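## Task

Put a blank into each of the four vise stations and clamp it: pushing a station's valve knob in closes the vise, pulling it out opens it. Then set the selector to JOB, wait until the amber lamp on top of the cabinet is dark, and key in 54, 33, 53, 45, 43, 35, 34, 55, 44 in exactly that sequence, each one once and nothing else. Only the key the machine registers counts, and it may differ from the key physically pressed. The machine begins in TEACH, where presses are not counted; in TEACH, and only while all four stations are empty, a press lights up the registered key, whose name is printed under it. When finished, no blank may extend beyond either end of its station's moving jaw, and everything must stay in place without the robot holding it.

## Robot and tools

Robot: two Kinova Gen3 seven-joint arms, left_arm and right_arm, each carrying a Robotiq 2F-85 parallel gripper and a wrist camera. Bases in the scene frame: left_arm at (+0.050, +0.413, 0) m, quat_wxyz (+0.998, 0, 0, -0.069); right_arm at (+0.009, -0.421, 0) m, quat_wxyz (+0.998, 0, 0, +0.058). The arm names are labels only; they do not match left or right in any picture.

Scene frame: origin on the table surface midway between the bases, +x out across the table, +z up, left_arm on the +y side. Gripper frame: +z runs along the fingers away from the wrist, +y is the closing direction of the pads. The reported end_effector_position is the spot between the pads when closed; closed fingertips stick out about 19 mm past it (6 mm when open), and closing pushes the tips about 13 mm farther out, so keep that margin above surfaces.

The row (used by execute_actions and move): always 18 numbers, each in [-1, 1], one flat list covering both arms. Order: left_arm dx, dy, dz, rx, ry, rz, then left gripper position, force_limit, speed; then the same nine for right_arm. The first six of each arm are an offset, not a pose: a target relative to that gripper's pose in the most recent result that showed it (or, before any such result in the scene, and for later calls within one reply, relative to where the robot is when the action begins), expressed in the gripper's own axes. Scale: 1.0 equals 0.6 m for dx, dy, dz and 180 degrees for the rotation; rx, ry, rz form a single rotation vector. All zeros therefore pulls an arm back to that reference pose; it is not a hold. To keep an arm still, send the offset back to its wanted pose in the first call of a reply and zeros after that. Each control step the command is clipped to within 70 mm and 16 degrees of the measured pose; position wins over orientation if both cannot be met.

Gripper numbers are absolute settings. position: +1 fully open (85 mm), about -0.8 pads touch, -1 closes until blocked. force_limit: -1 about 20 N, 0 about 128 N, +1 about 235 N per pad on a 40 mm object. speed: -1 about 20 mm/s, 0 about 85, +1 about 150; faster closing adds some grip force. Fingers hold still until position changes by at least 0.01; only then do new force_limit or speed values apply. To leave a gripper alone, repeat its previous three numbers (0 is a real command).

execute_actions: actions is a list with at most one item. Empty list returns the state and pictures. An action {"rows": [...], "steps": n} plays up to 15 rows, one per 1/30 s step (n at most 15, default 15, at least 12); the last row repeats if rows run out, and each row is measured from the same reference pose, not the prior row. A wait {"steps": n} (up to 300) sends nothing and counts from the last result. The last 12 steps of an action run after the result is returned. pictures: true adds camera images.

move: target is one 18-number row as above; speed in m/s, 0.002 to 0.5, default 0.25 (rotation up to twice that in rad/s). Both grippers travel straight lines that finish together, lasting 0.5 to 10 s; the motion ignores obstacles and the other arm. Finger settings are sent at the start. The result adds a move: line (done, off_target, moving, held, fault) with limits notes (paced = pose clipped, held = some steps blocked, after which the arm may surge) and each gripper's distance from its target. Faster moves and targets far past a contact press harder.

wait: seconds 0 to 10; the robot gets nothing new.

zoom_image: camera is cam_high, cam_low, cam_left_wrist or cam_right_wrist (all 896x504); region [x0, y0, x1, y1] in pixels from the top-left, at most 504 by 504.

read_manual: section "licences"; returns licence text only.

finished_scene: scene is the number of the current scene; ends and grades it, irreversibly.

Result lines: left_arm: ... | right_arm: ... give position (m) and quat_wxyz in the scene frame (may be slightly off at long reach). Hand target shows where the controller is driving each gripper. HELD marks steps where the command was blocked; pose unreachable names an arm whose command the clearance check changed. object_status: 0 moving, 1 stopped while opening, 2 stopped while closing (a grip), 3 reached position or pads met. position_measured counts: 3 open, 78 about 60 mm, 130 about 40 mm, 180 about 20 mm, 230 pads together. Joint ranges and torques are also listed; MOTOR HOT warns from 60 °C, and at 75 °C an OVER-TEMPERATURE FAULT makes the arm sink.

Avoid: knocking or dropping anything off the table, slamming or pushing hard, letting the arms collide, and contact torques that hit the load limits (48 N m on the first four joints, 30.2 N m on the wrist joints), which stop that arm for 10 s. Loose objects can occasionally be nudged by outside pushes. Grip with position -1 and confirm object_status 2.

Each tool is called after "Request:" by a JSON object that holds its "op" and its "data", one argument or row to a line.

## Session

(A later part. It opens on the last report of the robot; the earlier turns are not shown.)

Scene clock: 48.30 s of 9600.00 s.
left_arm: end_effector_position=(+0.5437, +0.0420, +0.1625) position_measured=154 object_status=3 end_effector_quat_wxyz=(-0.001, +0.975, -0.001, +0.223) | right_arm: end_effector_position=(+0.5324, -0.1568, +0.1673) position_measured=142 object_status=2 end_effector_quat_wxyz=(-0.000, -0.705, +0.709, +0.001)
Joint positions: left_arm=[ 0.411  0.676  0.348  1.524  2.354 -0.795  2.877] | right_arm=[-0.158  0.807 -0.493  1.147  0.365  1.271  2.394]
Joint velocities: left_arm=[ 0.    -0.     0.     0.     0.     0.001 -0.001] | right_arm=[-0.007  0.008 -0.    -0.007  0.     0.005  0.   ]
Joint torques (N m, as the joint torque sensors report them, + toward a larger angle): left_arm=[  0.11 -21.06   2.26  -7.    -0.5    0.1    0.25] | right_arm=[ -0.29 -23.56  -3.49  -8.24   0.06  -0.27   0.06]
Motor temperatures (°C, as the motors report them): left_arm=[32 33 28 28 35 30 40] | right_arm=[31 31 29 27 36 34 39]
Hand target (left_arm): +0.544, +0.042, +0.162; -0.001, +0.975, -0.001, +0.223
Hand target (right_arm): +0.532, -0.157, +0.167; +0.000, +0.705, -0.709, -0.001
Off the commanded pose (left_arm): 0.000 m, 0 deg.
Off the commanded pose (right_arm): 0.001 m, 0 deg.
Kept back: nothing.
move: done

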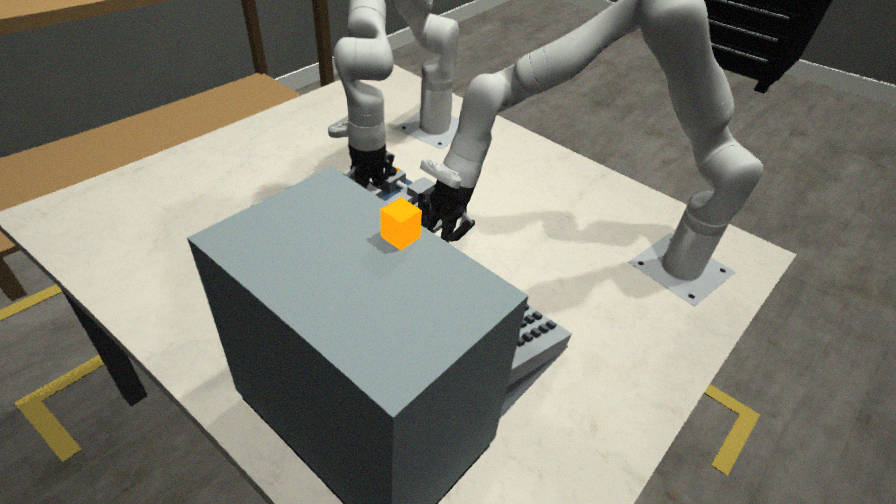

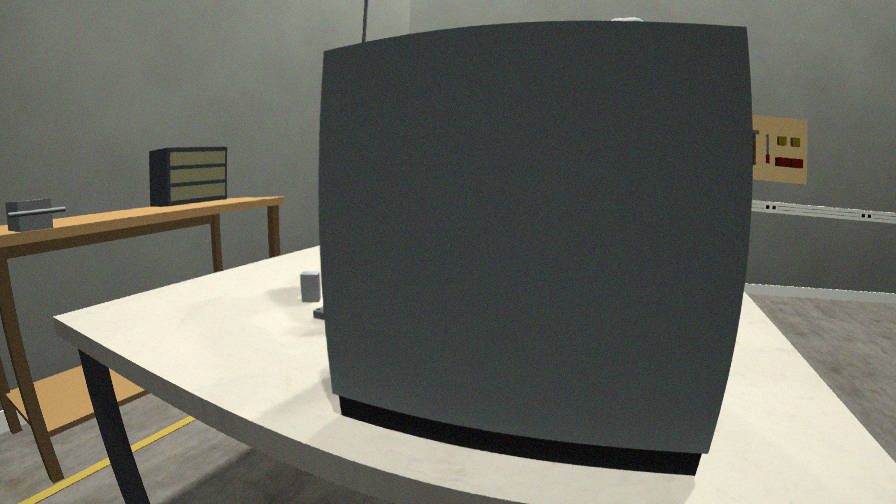

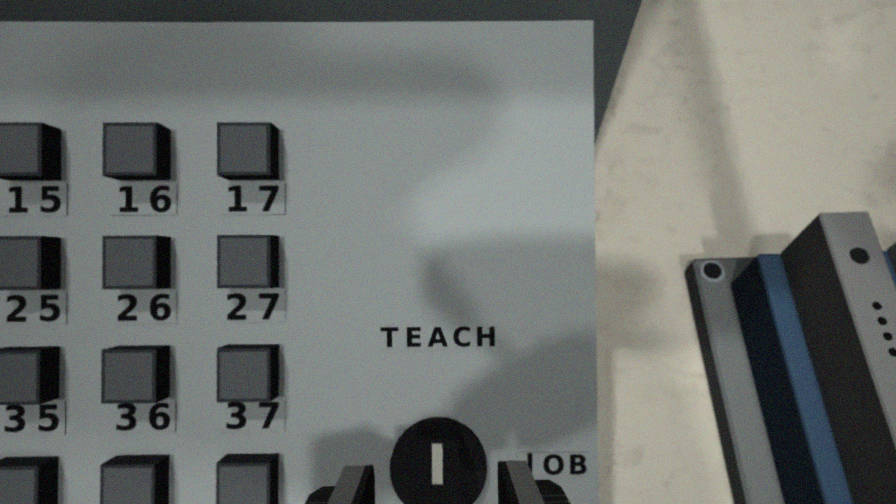

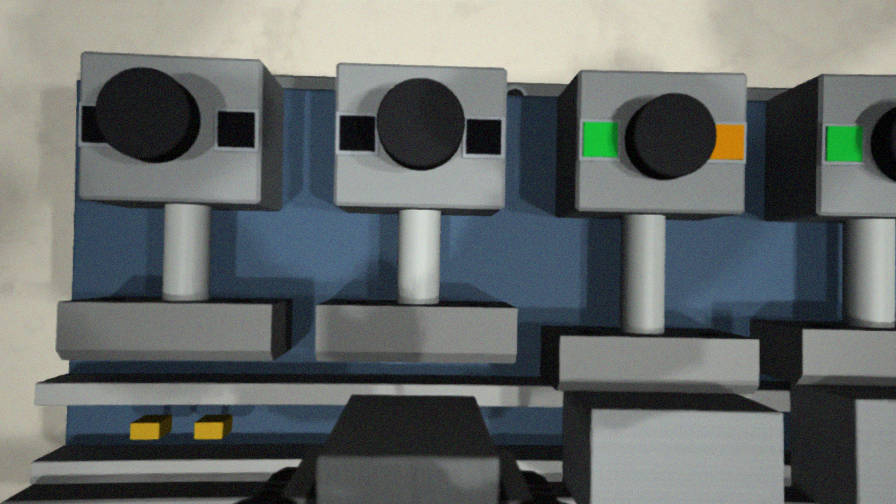

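Request:
{"op": "move", "data": {
  "target": [0,0,0,0,0,0,-0.2,-1,0.5,0.0017,0.001,0.0863,0,0,0,-1,-0.5,-0.2],
  "speed": 0.07
}}

Request:
{"op": "execute_actions", "data": {
  "actions": [
    {"rows":[[0,0,0,0,0,0,-0.2,-1,0.5,0,0,0,0,0,0,0.2,-0.5,0.3]],"steps":12}
  ]
}}

Request:
{"op": "move", "data": {
  "target": [0,0,0,0,0,0,-0.2,-1,0.5,0,0,-0.0775,0,0,0,0.2,-0.5,0.3],
  "speed": 0.15
}}

Request:
{"op": "move", "data": {
  "target": [0,0,0,0,0,0,-0.2,-1,0.5,0.169,0,0.046,0,0,0,-1,-0.5,0.5],
  "speed": 0.2
}}

Request:
{"op": "move", "data": {
  "target": [0,0,0,0,0,0,-0.2,-1,0.5,0,0,0.031,0,0,0,-1,-0.5,0.5],
  "speed": 0.03
}}

Scene clock: 50.37 s of 9600.00 s.
left_arm: end_effector_position=(+0.5437, +0.0420, +0.1625) position_measured=154 object_status=3 end_effector_quat_wxyz=(-0.001, +0.975, -0.001, +0.223) | right_arm: end_effector_position=(+0.5319, -0.1580, +0.1157) position_measured=142 object_status=2 end_effector_quat_wxyz=(-0.000, -0.705, +0.709, +0.000)
Joint positions: left_arm=[ 0.411  0.676  0.348  1.524  2.354 -0.795  2.877] | right_arm=[-0.155  0.858 -0.479  1.223  0.391  1.15   2.37 ]
Joint velocities: left_arm=[-0.001  0.001  0.    -0.     0.001 -0.001 -0.   ] | right_arm=[-0.     0.003  0.002  0.001  0.    -0.003  0.   ]
Joint torques (N m, as the joint torque sensors report them, + toward a larger angle): left_arm=[  0.05 -21.19   2.36  -7.02  -0.52   0.11   0.24] | right_arm=[ -0.2  -23.    -3.45  -7.72   0.01  -0.18  -0.04]
Motor temperatures (°C, as the motors report them): left_arm=[32 33 28 28 35 30 40] | right_arm=[31 31 29 27 36 34 39]
Hand target (left_arm): +0.544, +0.042, +0.162; -0.001, +0.975, -0.001, +0.223
Hand target (right_arm): +0.532, -0.158, +0.116; +0.000, +0.705, -0.709, -0.000
Off the commanded pose (left_arm): 0.000 m, 0 deg.
Off the commanded pose (right_arm): 0.000 m, 0 deg.
Kept back: nothing.
move: done

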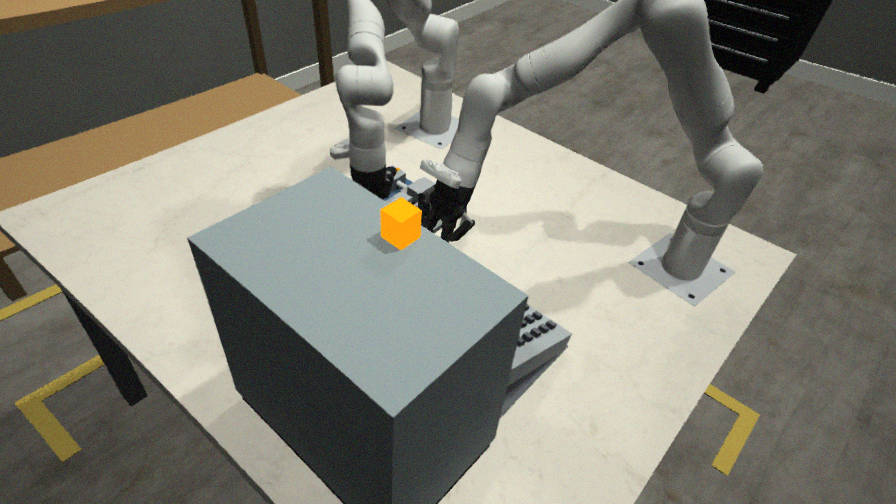

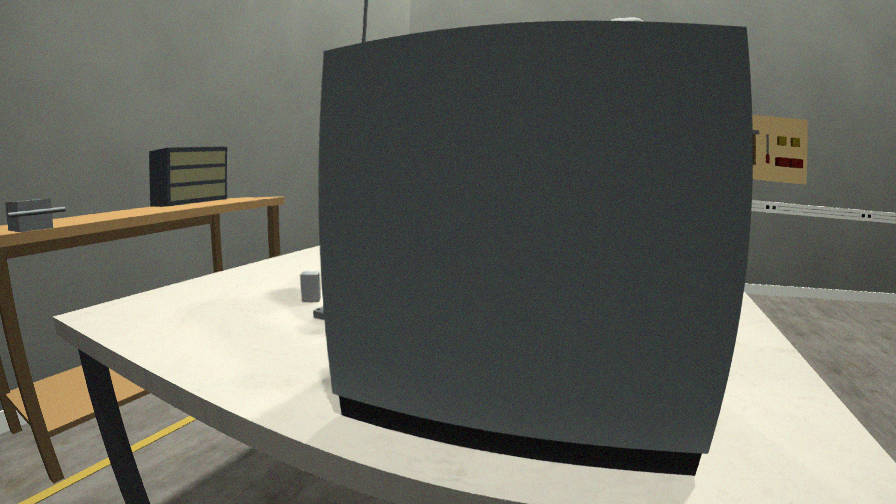

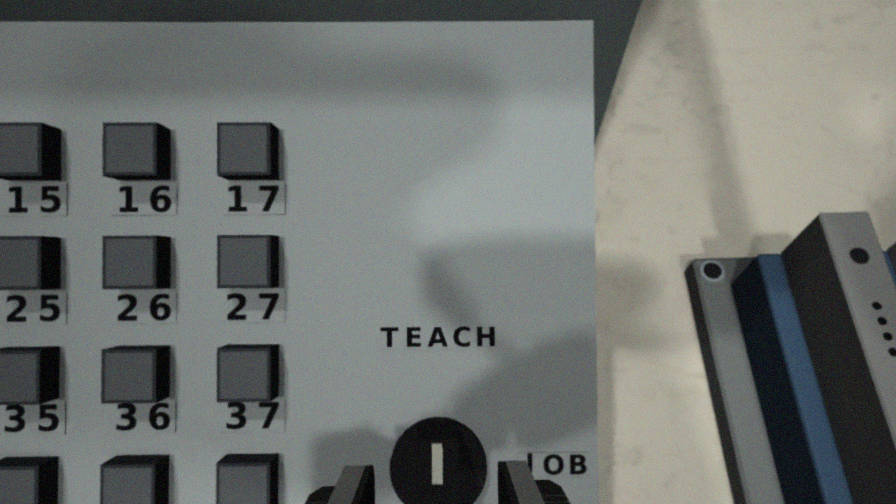

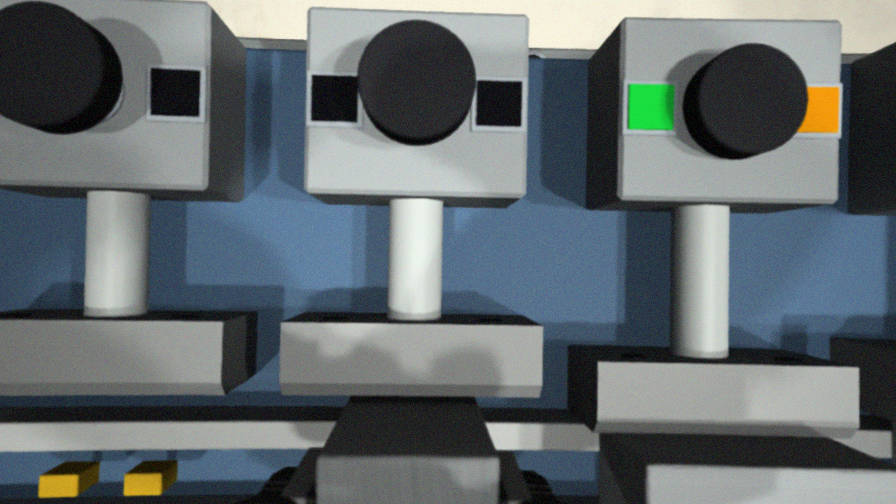

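Scene clock: 50.40 s of 9600.00 s.
left_arm: end_effector_position=(+0.5437, +0.0420, +0.1625) position_measured=154 object_status=3 end_effector_quat_wxyz=(-0.001, +0.975, -0.001, +0.223) | right_arm: end_effector_position=(+0.5319, -0.1580, +0.1156) position_measured=142 object_status=2 end_effector_quat_wxyz=(-0.000, -0.705, +0.709, +0.000)
Joint positions: left_arm=[ 0.411  0.676  0.348  1.524  2.354 -0.795  2.877] | right_arm=[-0.155  0.858 -0.479  1.223  0.391  1.15   2.37 ]
Joint velocities: left_arm=[ 0.001  0.001 -0.     0.    -0.001  0.001 -0.001] | right_arm=[-0.002  0.002  0.001  0.001  0.001 -0.003 -0.   ]
Joint torques (N m, as the joint torque sensors report them, + toward a larger angle): left_arm=[  0.16 -21.1    2.38  -7.05  -0.47   0.22   0.23] | right_arm=[ -0.2  -23.18  -3.55  -7.75   0.02  -0.26   0.04]
Motor temperatures (°C, as the motors report them): left_arm=[32 33 28 28 35 30 40] | right_arm=[31 31 29 27 36 34 39]
Kept back: the last 12 steps of this action, its rows measured from the state above.
Steps of this call (step 1: nothing new was sent). Readings (end_effector_position | what the end effector reports):
1: the state above

Scene clock: 51.73 s of 9600.00 s.
left_arm: end_effector_position=(+0.5437, +0.0420, +0.1625) position_measured=154 object_status=3 end_effector_quat_wxyz=(-0.001, +0.975, -0.001, +0.223) | right_arm: end_effector_position=(+0.5318, -0.1579, +0.1620) position_measured=104 object_status=3 end_effector_quat_wxyz=(-0.000, -0.705, +0.709, +0.001)
Joint positions: left_arm=[ 0.411  0.676  0.348  1.524  2.354 -0.795  2.877] | right_arm=[-0.155  0.81  -0.492  1.161  0.367  1.256  2.392]
Joint velocities: left_arm=[-0.    -0.001  0.     0.     0.    -0.002  0.001] | right_arm=[-0.001 -0.001  0.    -0.003 -0.001  0.004 -0.   ]
Joint torques (N m, as the joint torque sensors report them, + toward a larger angle): left_arm=[  0.11 -20.98   2.36  -6.93  -0.44   0.16   0.18] | right_arm=[ -0.36 -22.24  -3.17  -7.5   -0.04  -0.24   0.01]
Motor temperatures (°C, as the motors report them): left_arm=[32 33 28 28 35 30 40] | right_arm=[31 31 29 27 36 34 39]
Hand target (left_arm): +0.544, +0.042, +0.162; -0.001, +0.975, -0.001, +0.223
Hand target (right_arm): +0.532, -0.158, +0.162; +0.000, +0.705, -0.709, -0.001
Off your previous action's commanded pose (left_arm): 0.000 m, 0 deg at its last step (step 12 of this call).
Off your previous action's commanded pose (right_arm): 0.000 m, 0 deg at its last step (step 12 of this call).
Off the commanded pose (left_arm): 0.000 m, 0 deg.
Off the commanded pose (right_arm): 0.000 m, 0 deg.
Kept back: nothing.
move: done

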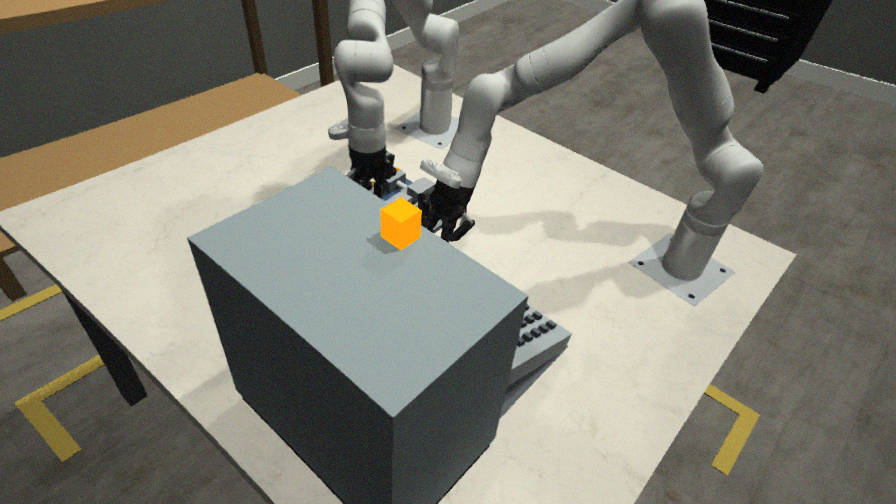

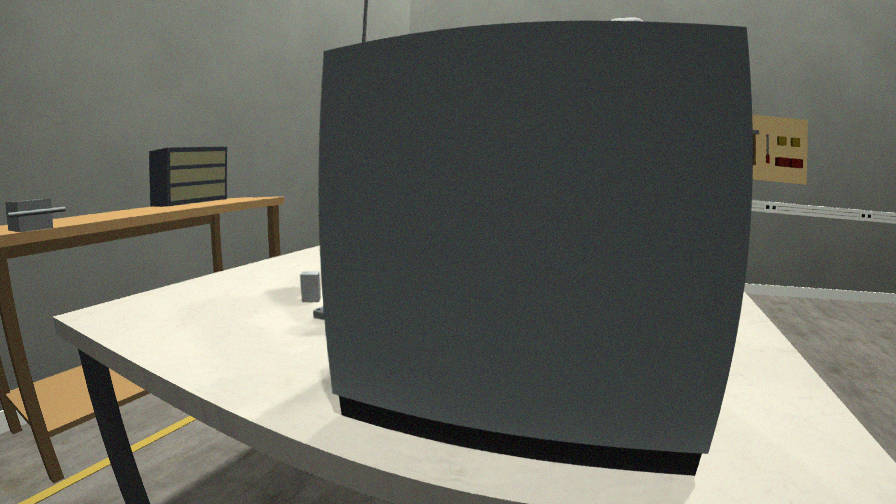

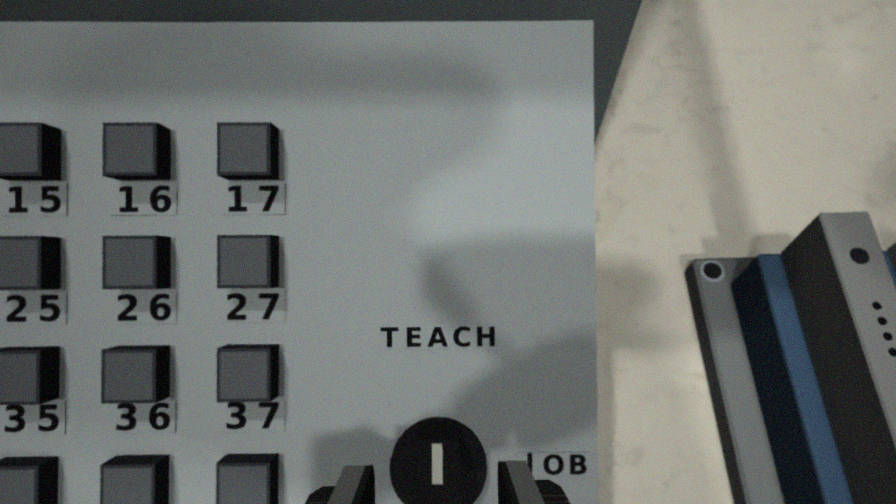

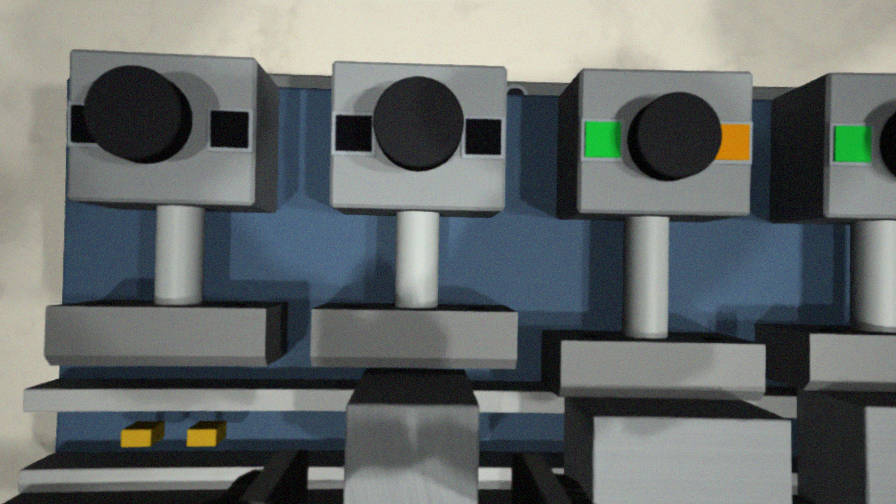

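Scene clock: 52.77 s of 9600.00 s.
left_arm: end_effector_position=(+0.5437, +0.0420, +0.1625) position_measured=154 object_status=3 end_effector_quat_wxyz=(-0.001, +0.975, -0.001, +0.223) | right_arm: end_effector_position=(+0.5317, -0.2591, +0.1345) position_measured=231 object_status=3 end_effector_quat_wxyz=(-0.000, -0.705, +0.709, +0.000)
Joint positions: left_arm=[ 0.411  0.676  0.348  1.524  2.354 -0.795  2.877] | right_arm=[ 0.042  0.758 -0.494  1.369  0.372  1.108  2.516]
Joint velocities: left_arm=[-0. -0. -0.  0.  0.  0. -0.] | right_arm=[ 0.007 -0.003  0.001  0.002 -0.001 -0.003  0.002]
Joint torques (N m, as the joint torque sensors report them, + toward a larger angle): left_arm=[  0.11 -21.1    2.5   -6.9   -0.45   0.11   0.17] | right_arm=[ -0.19 -20.54  -3.37  -7.21   0.09  -0.4   -0.2 ]
Motor temperatures (°C, as the motors report them): left_arm=[32 33 28 28 35 30 40] | right_arm=[31 31 29 27 36 34 39]
Hand target (left_arm): +0.544, +0.042, +0.162; -0.001, +0.975, -0.001, +0.223
Hand target (right_arm): +0.532, -0.259, +0.135; +0.000, +0.705, -0.709, -0.000
Off the commanded pose (left_arm): 0.000 m, 0 deg.
Off the commanded pose (right_arm): 0.001 m, 0 deg.
Kept back: nothing.
move: done

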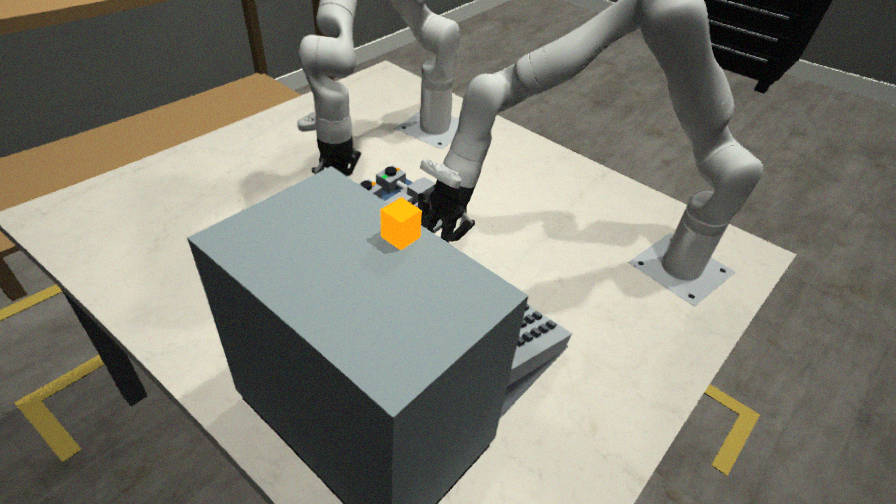

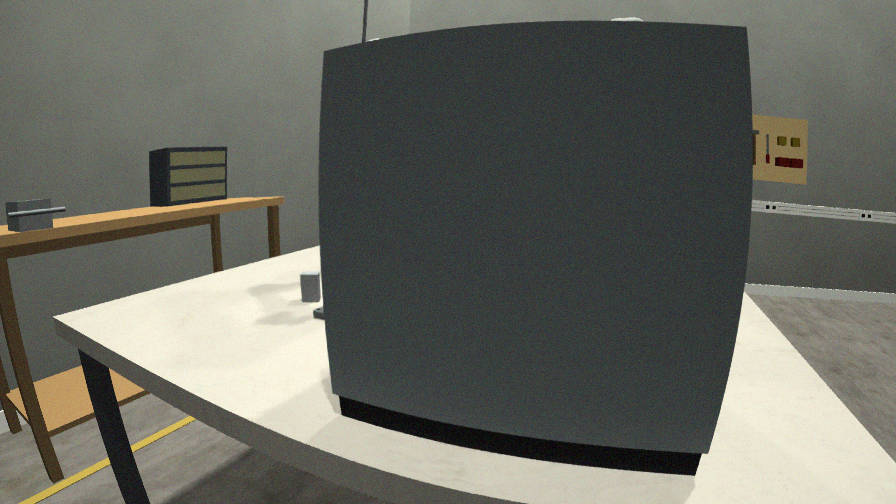

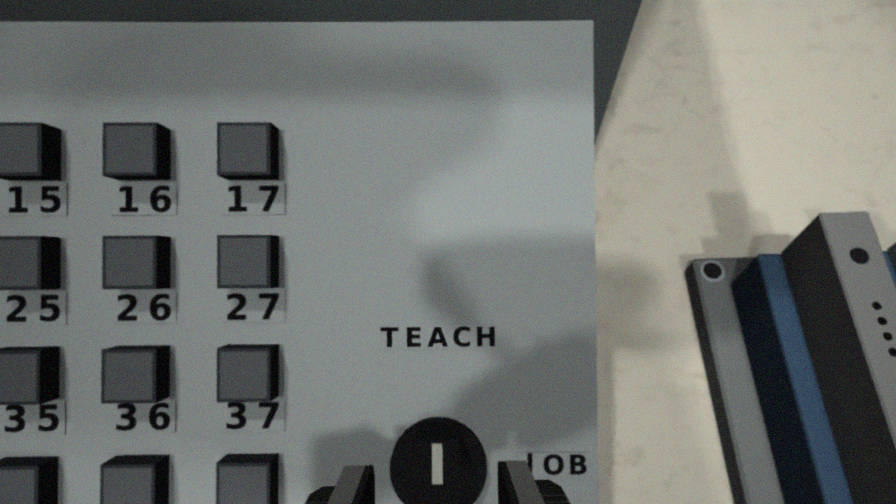

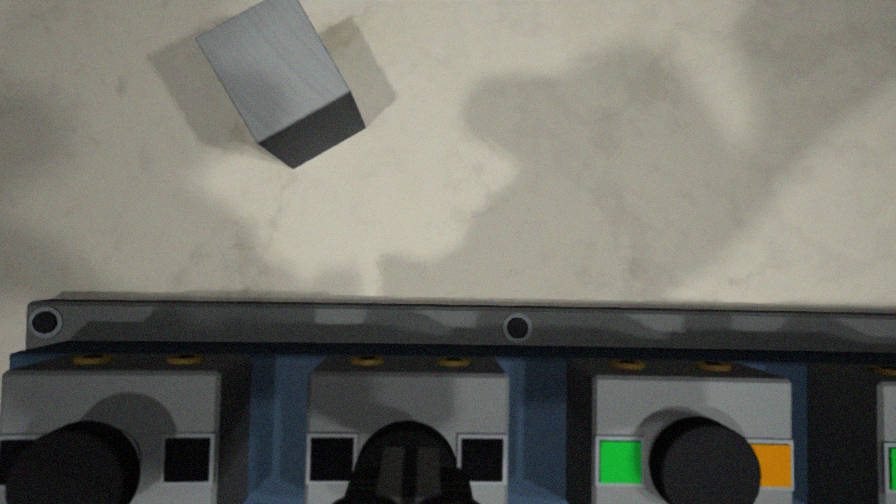

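Scene clock: 53.67 s of 9600.00 s.
left_arm: end_effector_position=(+0.5437, +0.0420, +0.1625) position_measured=154 object_status=3 end_effector_quat_wxyz=(-0.001, +0.975, -0.001, +0.223) | right_arm: end_effector_position=(+0.5318, -0.2590, +0.1184) position_measured=231 object_status=3 end_effector_quat_wxyz=(+0.001, -0.705, +0.709, -0.000)
Joint positions: left_arm=[ 0.411  0.676  0.348  1.524  2.354 -0.795  2.877] | right_arm=[ 0.04   0.776 -0.488  1.39   0.384  1.068  2.506]
Joint velocities: left_arm=[-0.001  0.001  0.    -0.    -0.    -0.001 -0.   ] | right_arm=[ 0.002  0.    -0.     0.001  0.001 -0.002 -0.001]
Joint torques (N m, as the joint torque sensors report them, + toward a larger angle): left_arm=[  0.08 -21.06   2.31  -6.94  -0.47   0.2    0.19] | right_arm=[ -0.35 -17.25  -2.74  -6.61   0.38  -1.25   0.06]
Motor temperatures (°C, as the motors report them): left_arm=[32 33 28 28 35 30 40] | right_arm=[31 31 29 27 36 34 39]
Hand target (left_arm): +0.544, +0.042, +0.162; -0.001, +0.975, -0.001, +0.223
Hand target (right_arm): +0.532, -0.259, +0.116; +0.000, +0.705, -0.709, -0.000
Off the commanded pose (left_arm): 0.000 m, 0 deg.
Off the commanded pose (right_arm): 0.002 m, 0 deg.
Kept back: nothing.
move: done

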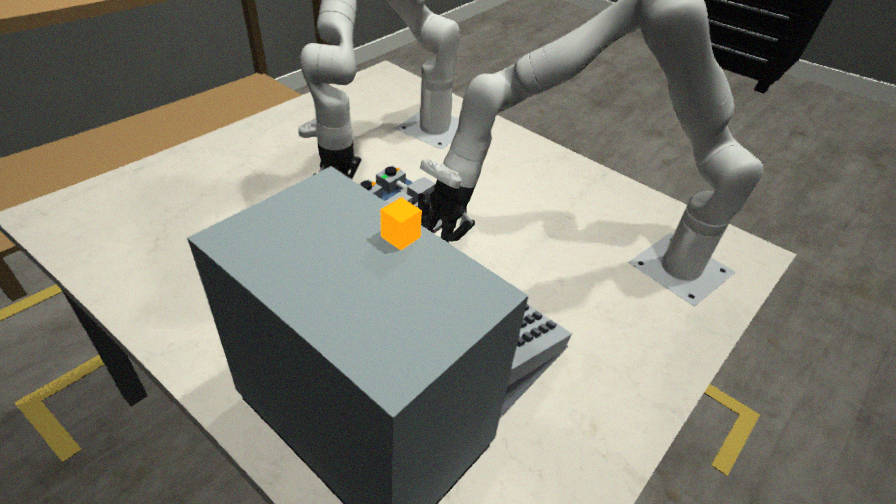

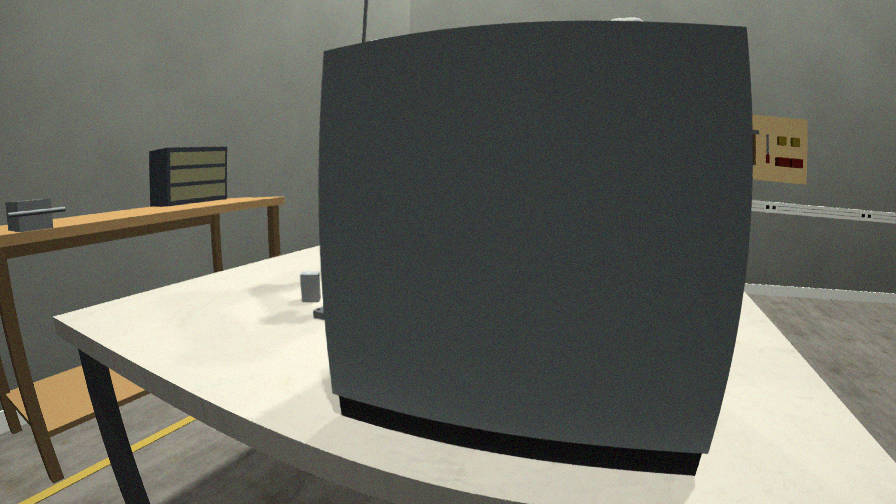

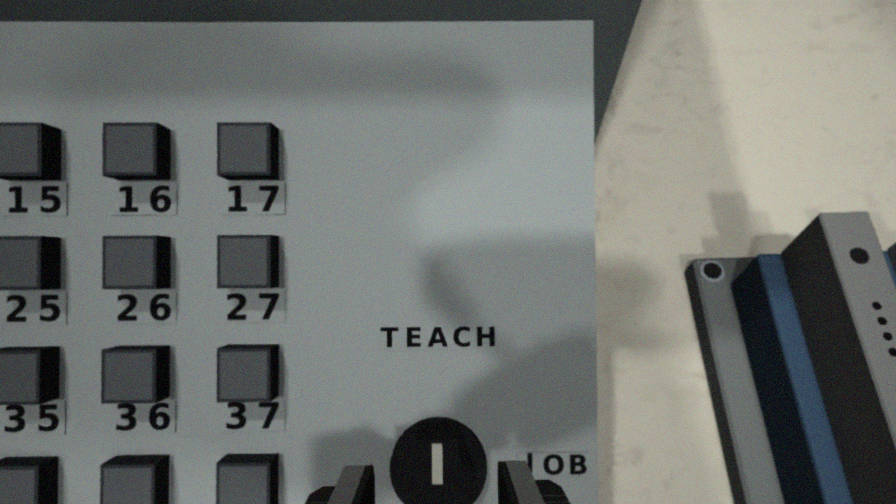

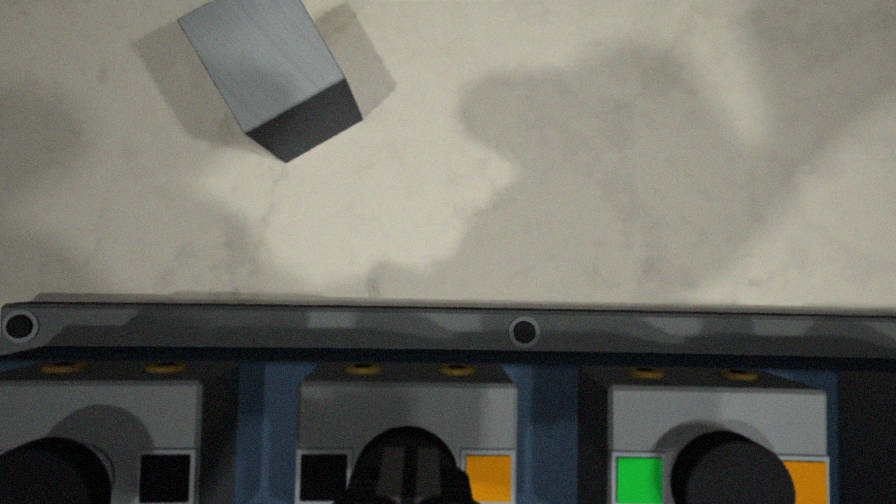

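Request:
{"op": "execute_actions", "data": {
  "actions": []
}}

Scene clock: 55.67 s of 9600.00 s.
left_arm: end_effector_position=(+0.5437, +0.0420, +0.1625) position_measured=154 object_status=3 end_effector_quat_wxyz=(-0.001, +0.975, -0.001, +0.223) | right_arm: end_effector_position=(+0.5318, -0.2590, +0.1184) position_measured=231 object_status=3 end_effector_quat_wxyz=(+0.001, -0.705, +0.709, -0.000)
Joint positions: left_arm=[ 0.411  0.676  0.348  1.524  2.354 -0.795  2.877] | right_arm=[ 0.04   0.776 -0.488  1.391  0.384  1.068  2.506]
Joint velocities: left_arm=[-0.     0.001 -0.    -0.    -0.    -0.001  0.   ] | right_arm=[-0.    -0.    -0.     0.    -0.     0.     0.001]
Joint torques (N m, as the joint torque sensors report them, + toward a larger angle): left_arm=[  0.21 -21.15   2.36  -7.08  -0.48   0.15   0.17] | right_arm=[ -0.38 -17.08  -2.71  -6.63   0.32  -1.3    0.05]
Motor temperatures (°C, as the motors report them): left_arm=[32 33 28 28 35 30 40] | right_arm=[31 31 29 27 36 34 39]
Hand target (left_arm): +0.544, +0.042, +0.162; -0.001, +0.975, -0.001, +0.223
Hand target (right_arm): +0.532, -0.259, +0.116; +0.000, +0.705, -0.709, -0.000
Off the commanded pose (left_arm): 0.000 m, 0 deg.
Off the commanded pose (right_arm): 0.002 m, 0 deg.
Kept back: nothing.
Steps of this call (steps 1 to 60: nothing new was sent). Readings (end_effector_position | what the end effector reports):
1: left_arm (+0.5437, +0.0420, +0.1625) | right_arm (+0.5318, -0.2590, +0.1184) | left_arm position_measured=154 object_status=3 | right_arm position_measured=231 object_status=3
2: left_arm (+0.5437, +0.0420, +0.1625) | right_arm (+0.5318, -0.2590, +0.1184) | left_arm position_measured=154 object_status=3 | right_arm position_measured=231 object_status=3
4: left_arm (+0.5437, +0.0420, +0.1625) | right_arm (+0.5318, -0.2590, +0.1184) | left_arm position_measured=154 object_status=3 | right_arm position_measured=231 object_status=3
8: left_arm (+0.5437, +0.0420, +0.1625) | right_arm (+0.5318, -0.2590, +0.1184) | left_arm position_measured=154 object_status=3 | right_arm position_measured=231 object_status=3
60: the state above

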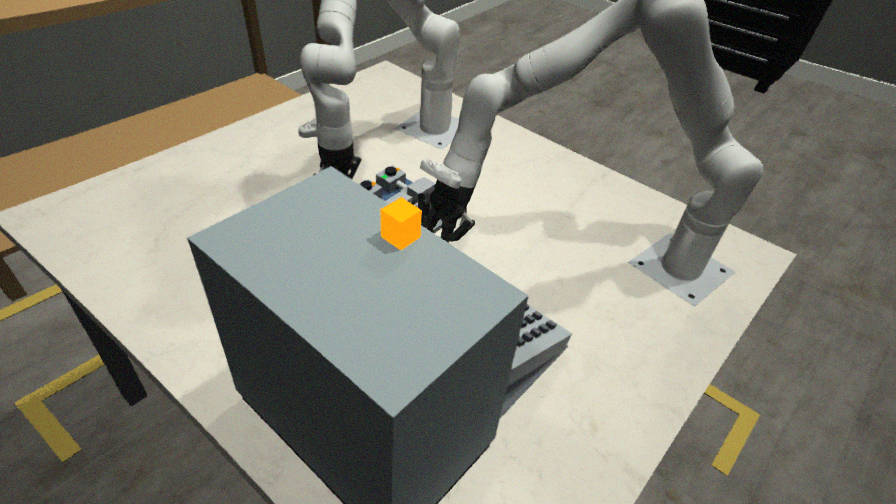

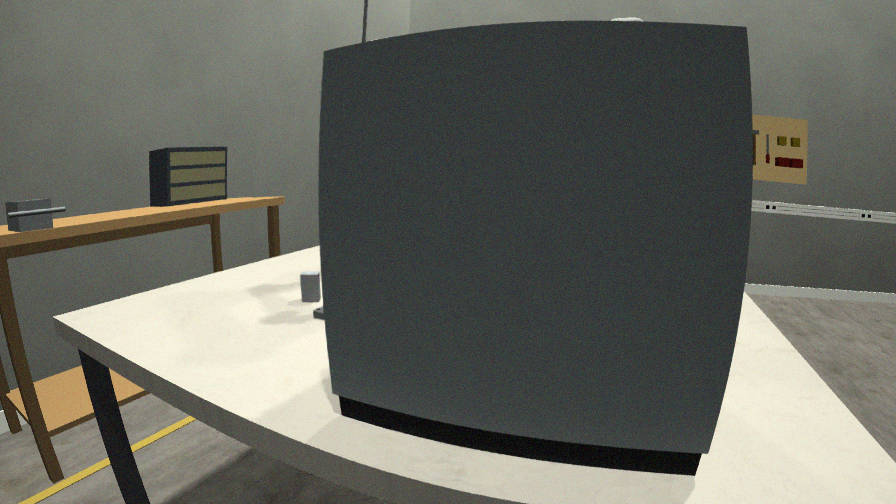

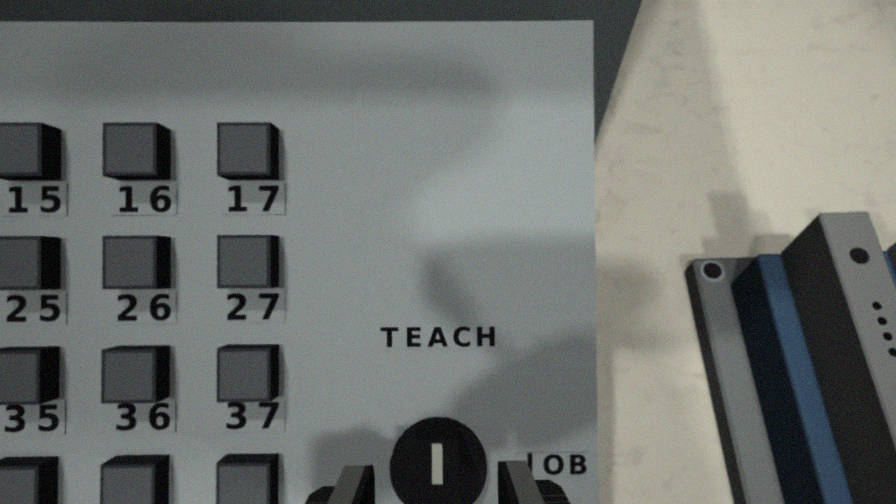

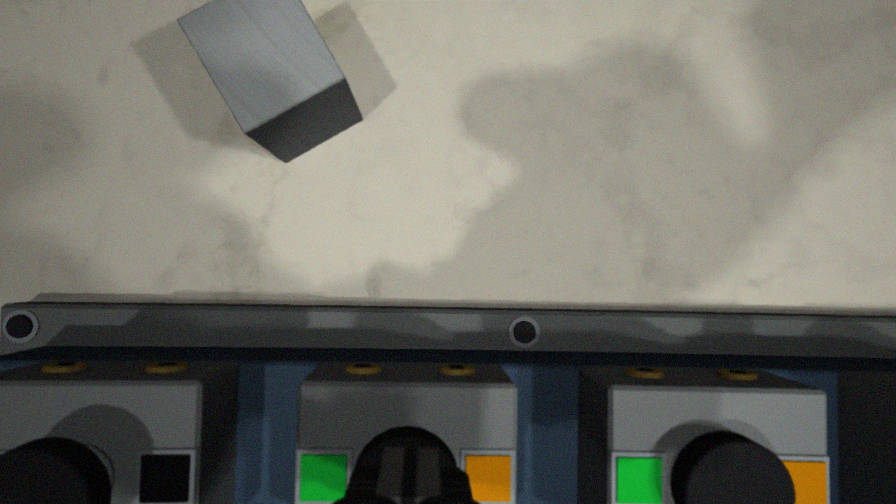

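Request:
{"op": "execute_actions", "data": {
  "actions": [
    {"rows":[[0,0,0,0,0,0,-0.2,-1,0.5,0,0,-0.01,0,0,0,-1,-0.5,0.5],[0,0,0,0,0,0,-0.2,-1,0.5,0,0,-0.02,0,0,0,-1,-0.5,0.5]],"steps":12}
  ]
}}

Request:
{"op": "move", "data": {
  "target": [0,0,0,0,0,0,-0.2,-1,0.5,0.207,-0.080,-0.02,0,0,-0.165,0.2,-0.5,0.3],
  "speed": 0.25
}}

Scene clock: 56.17 s of 9600.00 s.
left_arm: end_effector_position=(+0.5437, +0.0420, +0.1625) position_measured=154 object_status=3 end_effector_quat_wxyz=(-0.001, +0.975, -0.001, +0.223) | right_arm: end_effector_position=(+0.5318, -0.2590, +0.1184) position_measured=231 object_status=3 end_effector_quat_wxyz=(+0.001, -0.705, +0.709, -0.000)
Joint positions: left_arm=[ 0.411  0.676  0.348  1.524  2.354 -0.795  2.877] | right_arm=[ 0.04   0.776 -0.488  1.391  0.384  1.068  2.506]
Joint velocities: left_arm=[-0.001  0.     0.001 -0.001  0.     0.001  0.001] | right_arm=[-0.001  0.    -0.     0.001  0.    -0.     0.   ]
Joint torques (N m, as the joint torque sensors report them, + toward a larger angle): left_arm=[  0.02 -21.07   2.38  -7.03  -0.42   0.16   0.16] | right_arm=[ -0.26 -17.32  -2.57  -6.66   0.46  -1.33   0.  ]
Motor temperatures (°C, as the motors report them): left_arm=[32 33 28 28 35 30 40] | right_arm=[31 31 29 27 36 34 39]
Kept back: the last 12 steps of this action.
Steps of this call (steps 1 to 15: nothing new was sent). Readings (end_effector_position | what the end effector reports):
1: left_arm (+0.5437, +0.0420, +0.1625) | right_arm (+0.5318, -0.2590, +0.1184) | left_arm position_measured=154 object_status=3 | right_arm position_measured=231 object_status=3
2: left_arm (+0.5437, +0.0420, +0.1625) | right_arm (+0.5318, -0.2590, +0.1184) | left_arm position_measured=154 object_status=3 | right_arm position_measured=231 object_status=3
4: left_arm (+0.5437, +0.0420, +0.1625) | right_arm (+0.5318, -0.2590, +0.1184) | left_arm position_measured=154 object_status=3 | right_arm position_measured=231 object_status=3
8: left_arm (+0.5437, +0.0420, +0.1625) | right_arm (+0.5318, -0.2590, +0.1184) | left_arm position_measured=154 object_status=3 | right_arm position_measured=231 object_status=3
15: the state above

Scene clock: 58.10 s of 9600.00 s.
left_arm: end_effector_position=(+0.5437, +0.0420, +0.1625) position_measured=154 object_status=3 end_effector_quat_wxyz=(-0.001, +0.975, -0.001, +0.223) | right_arm: end_effector_position=(+0.5797, -0.3829, +0.1429) position_measured=104 object_status=3 end_effector_quat_wxyz=(-0.001, +0.863, -0.505, +0.001)
Joint positions: left_arm=[ 0.411  0.676  0.348  1.524  2.354 -0.795  2.877] | right_arm=[ 0.312  0.821 -0.608  1.252  0.465  1.204  3.23 ]
Joint velocities: left_arm=[-0.     0.    -0.    -0.001 -0.001  0.001 -0.   ] | right_arm=[ 0.006  0.005 -0.002 -0.006 -0.002  0.005  0.012]
Joint torques (N m, as the joint torque sensors report them, + toward a larger angle): left_arm=[  0.15 -21.03   2.25  -7.07  -0.46   0.16   0.19] | right_arm=[ -0.11 -21.23  -3.88  -7.49  -0.03  -0.18  -0.08]
Motor temperatures (°C, as the motors report them): left_arm=[32 33 28 28 35 30 40] | right_arm=[31 31 29 27 36 34 39]
Hand target (left_arm): +0.544, +0.042, +0.162; -0.001, +0.975, -0.001, +0.223
Hand target (right_arm): +0.580, -0.383, +0.143; -0.001, +0.863, -0.504, +0.001
Off your previous action's commanded pose (left_arm): 0.000 m, 0 deg at its last step (step 12 of this call).
Off your previous action's commanded pose (right_arm): 0.000 m, 0 deg at its last step (step 12 of this call).
Off the commanded pose (left_arm): 0.000 m, 0 deg.
Off the commanded pose (right_arm): 0.001 m, 0 deg.
Kept back: nothing.
move: done

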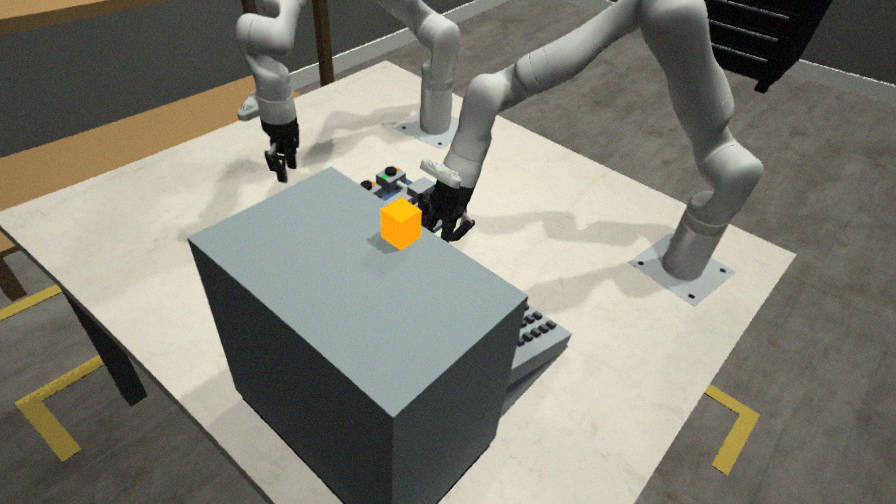

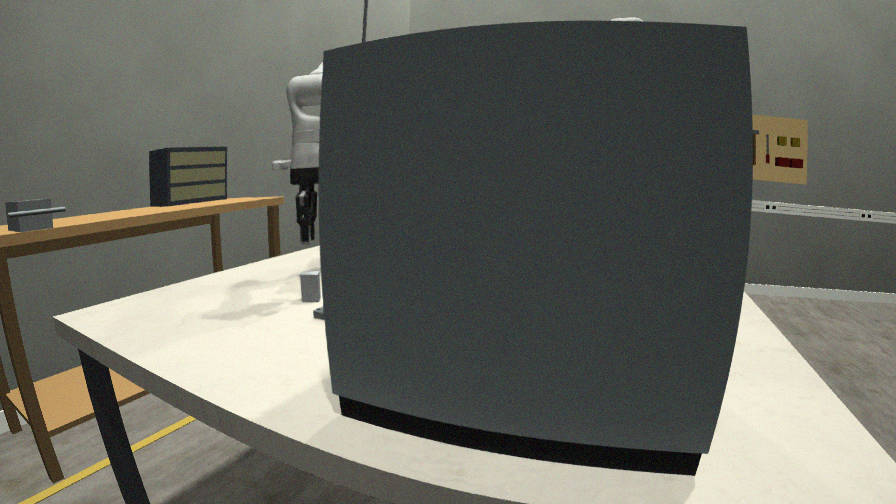

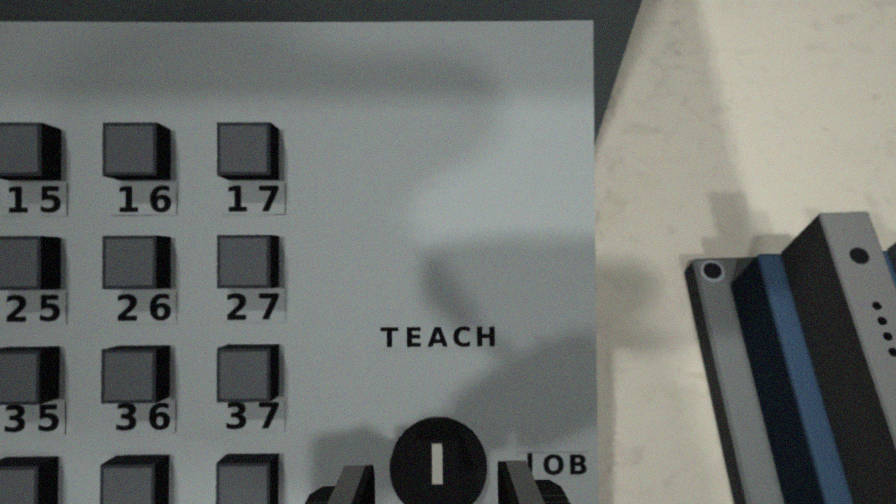

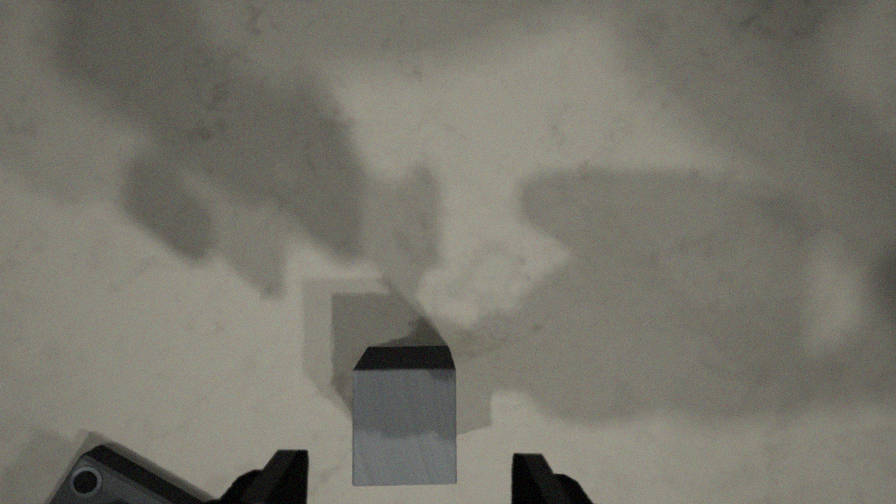

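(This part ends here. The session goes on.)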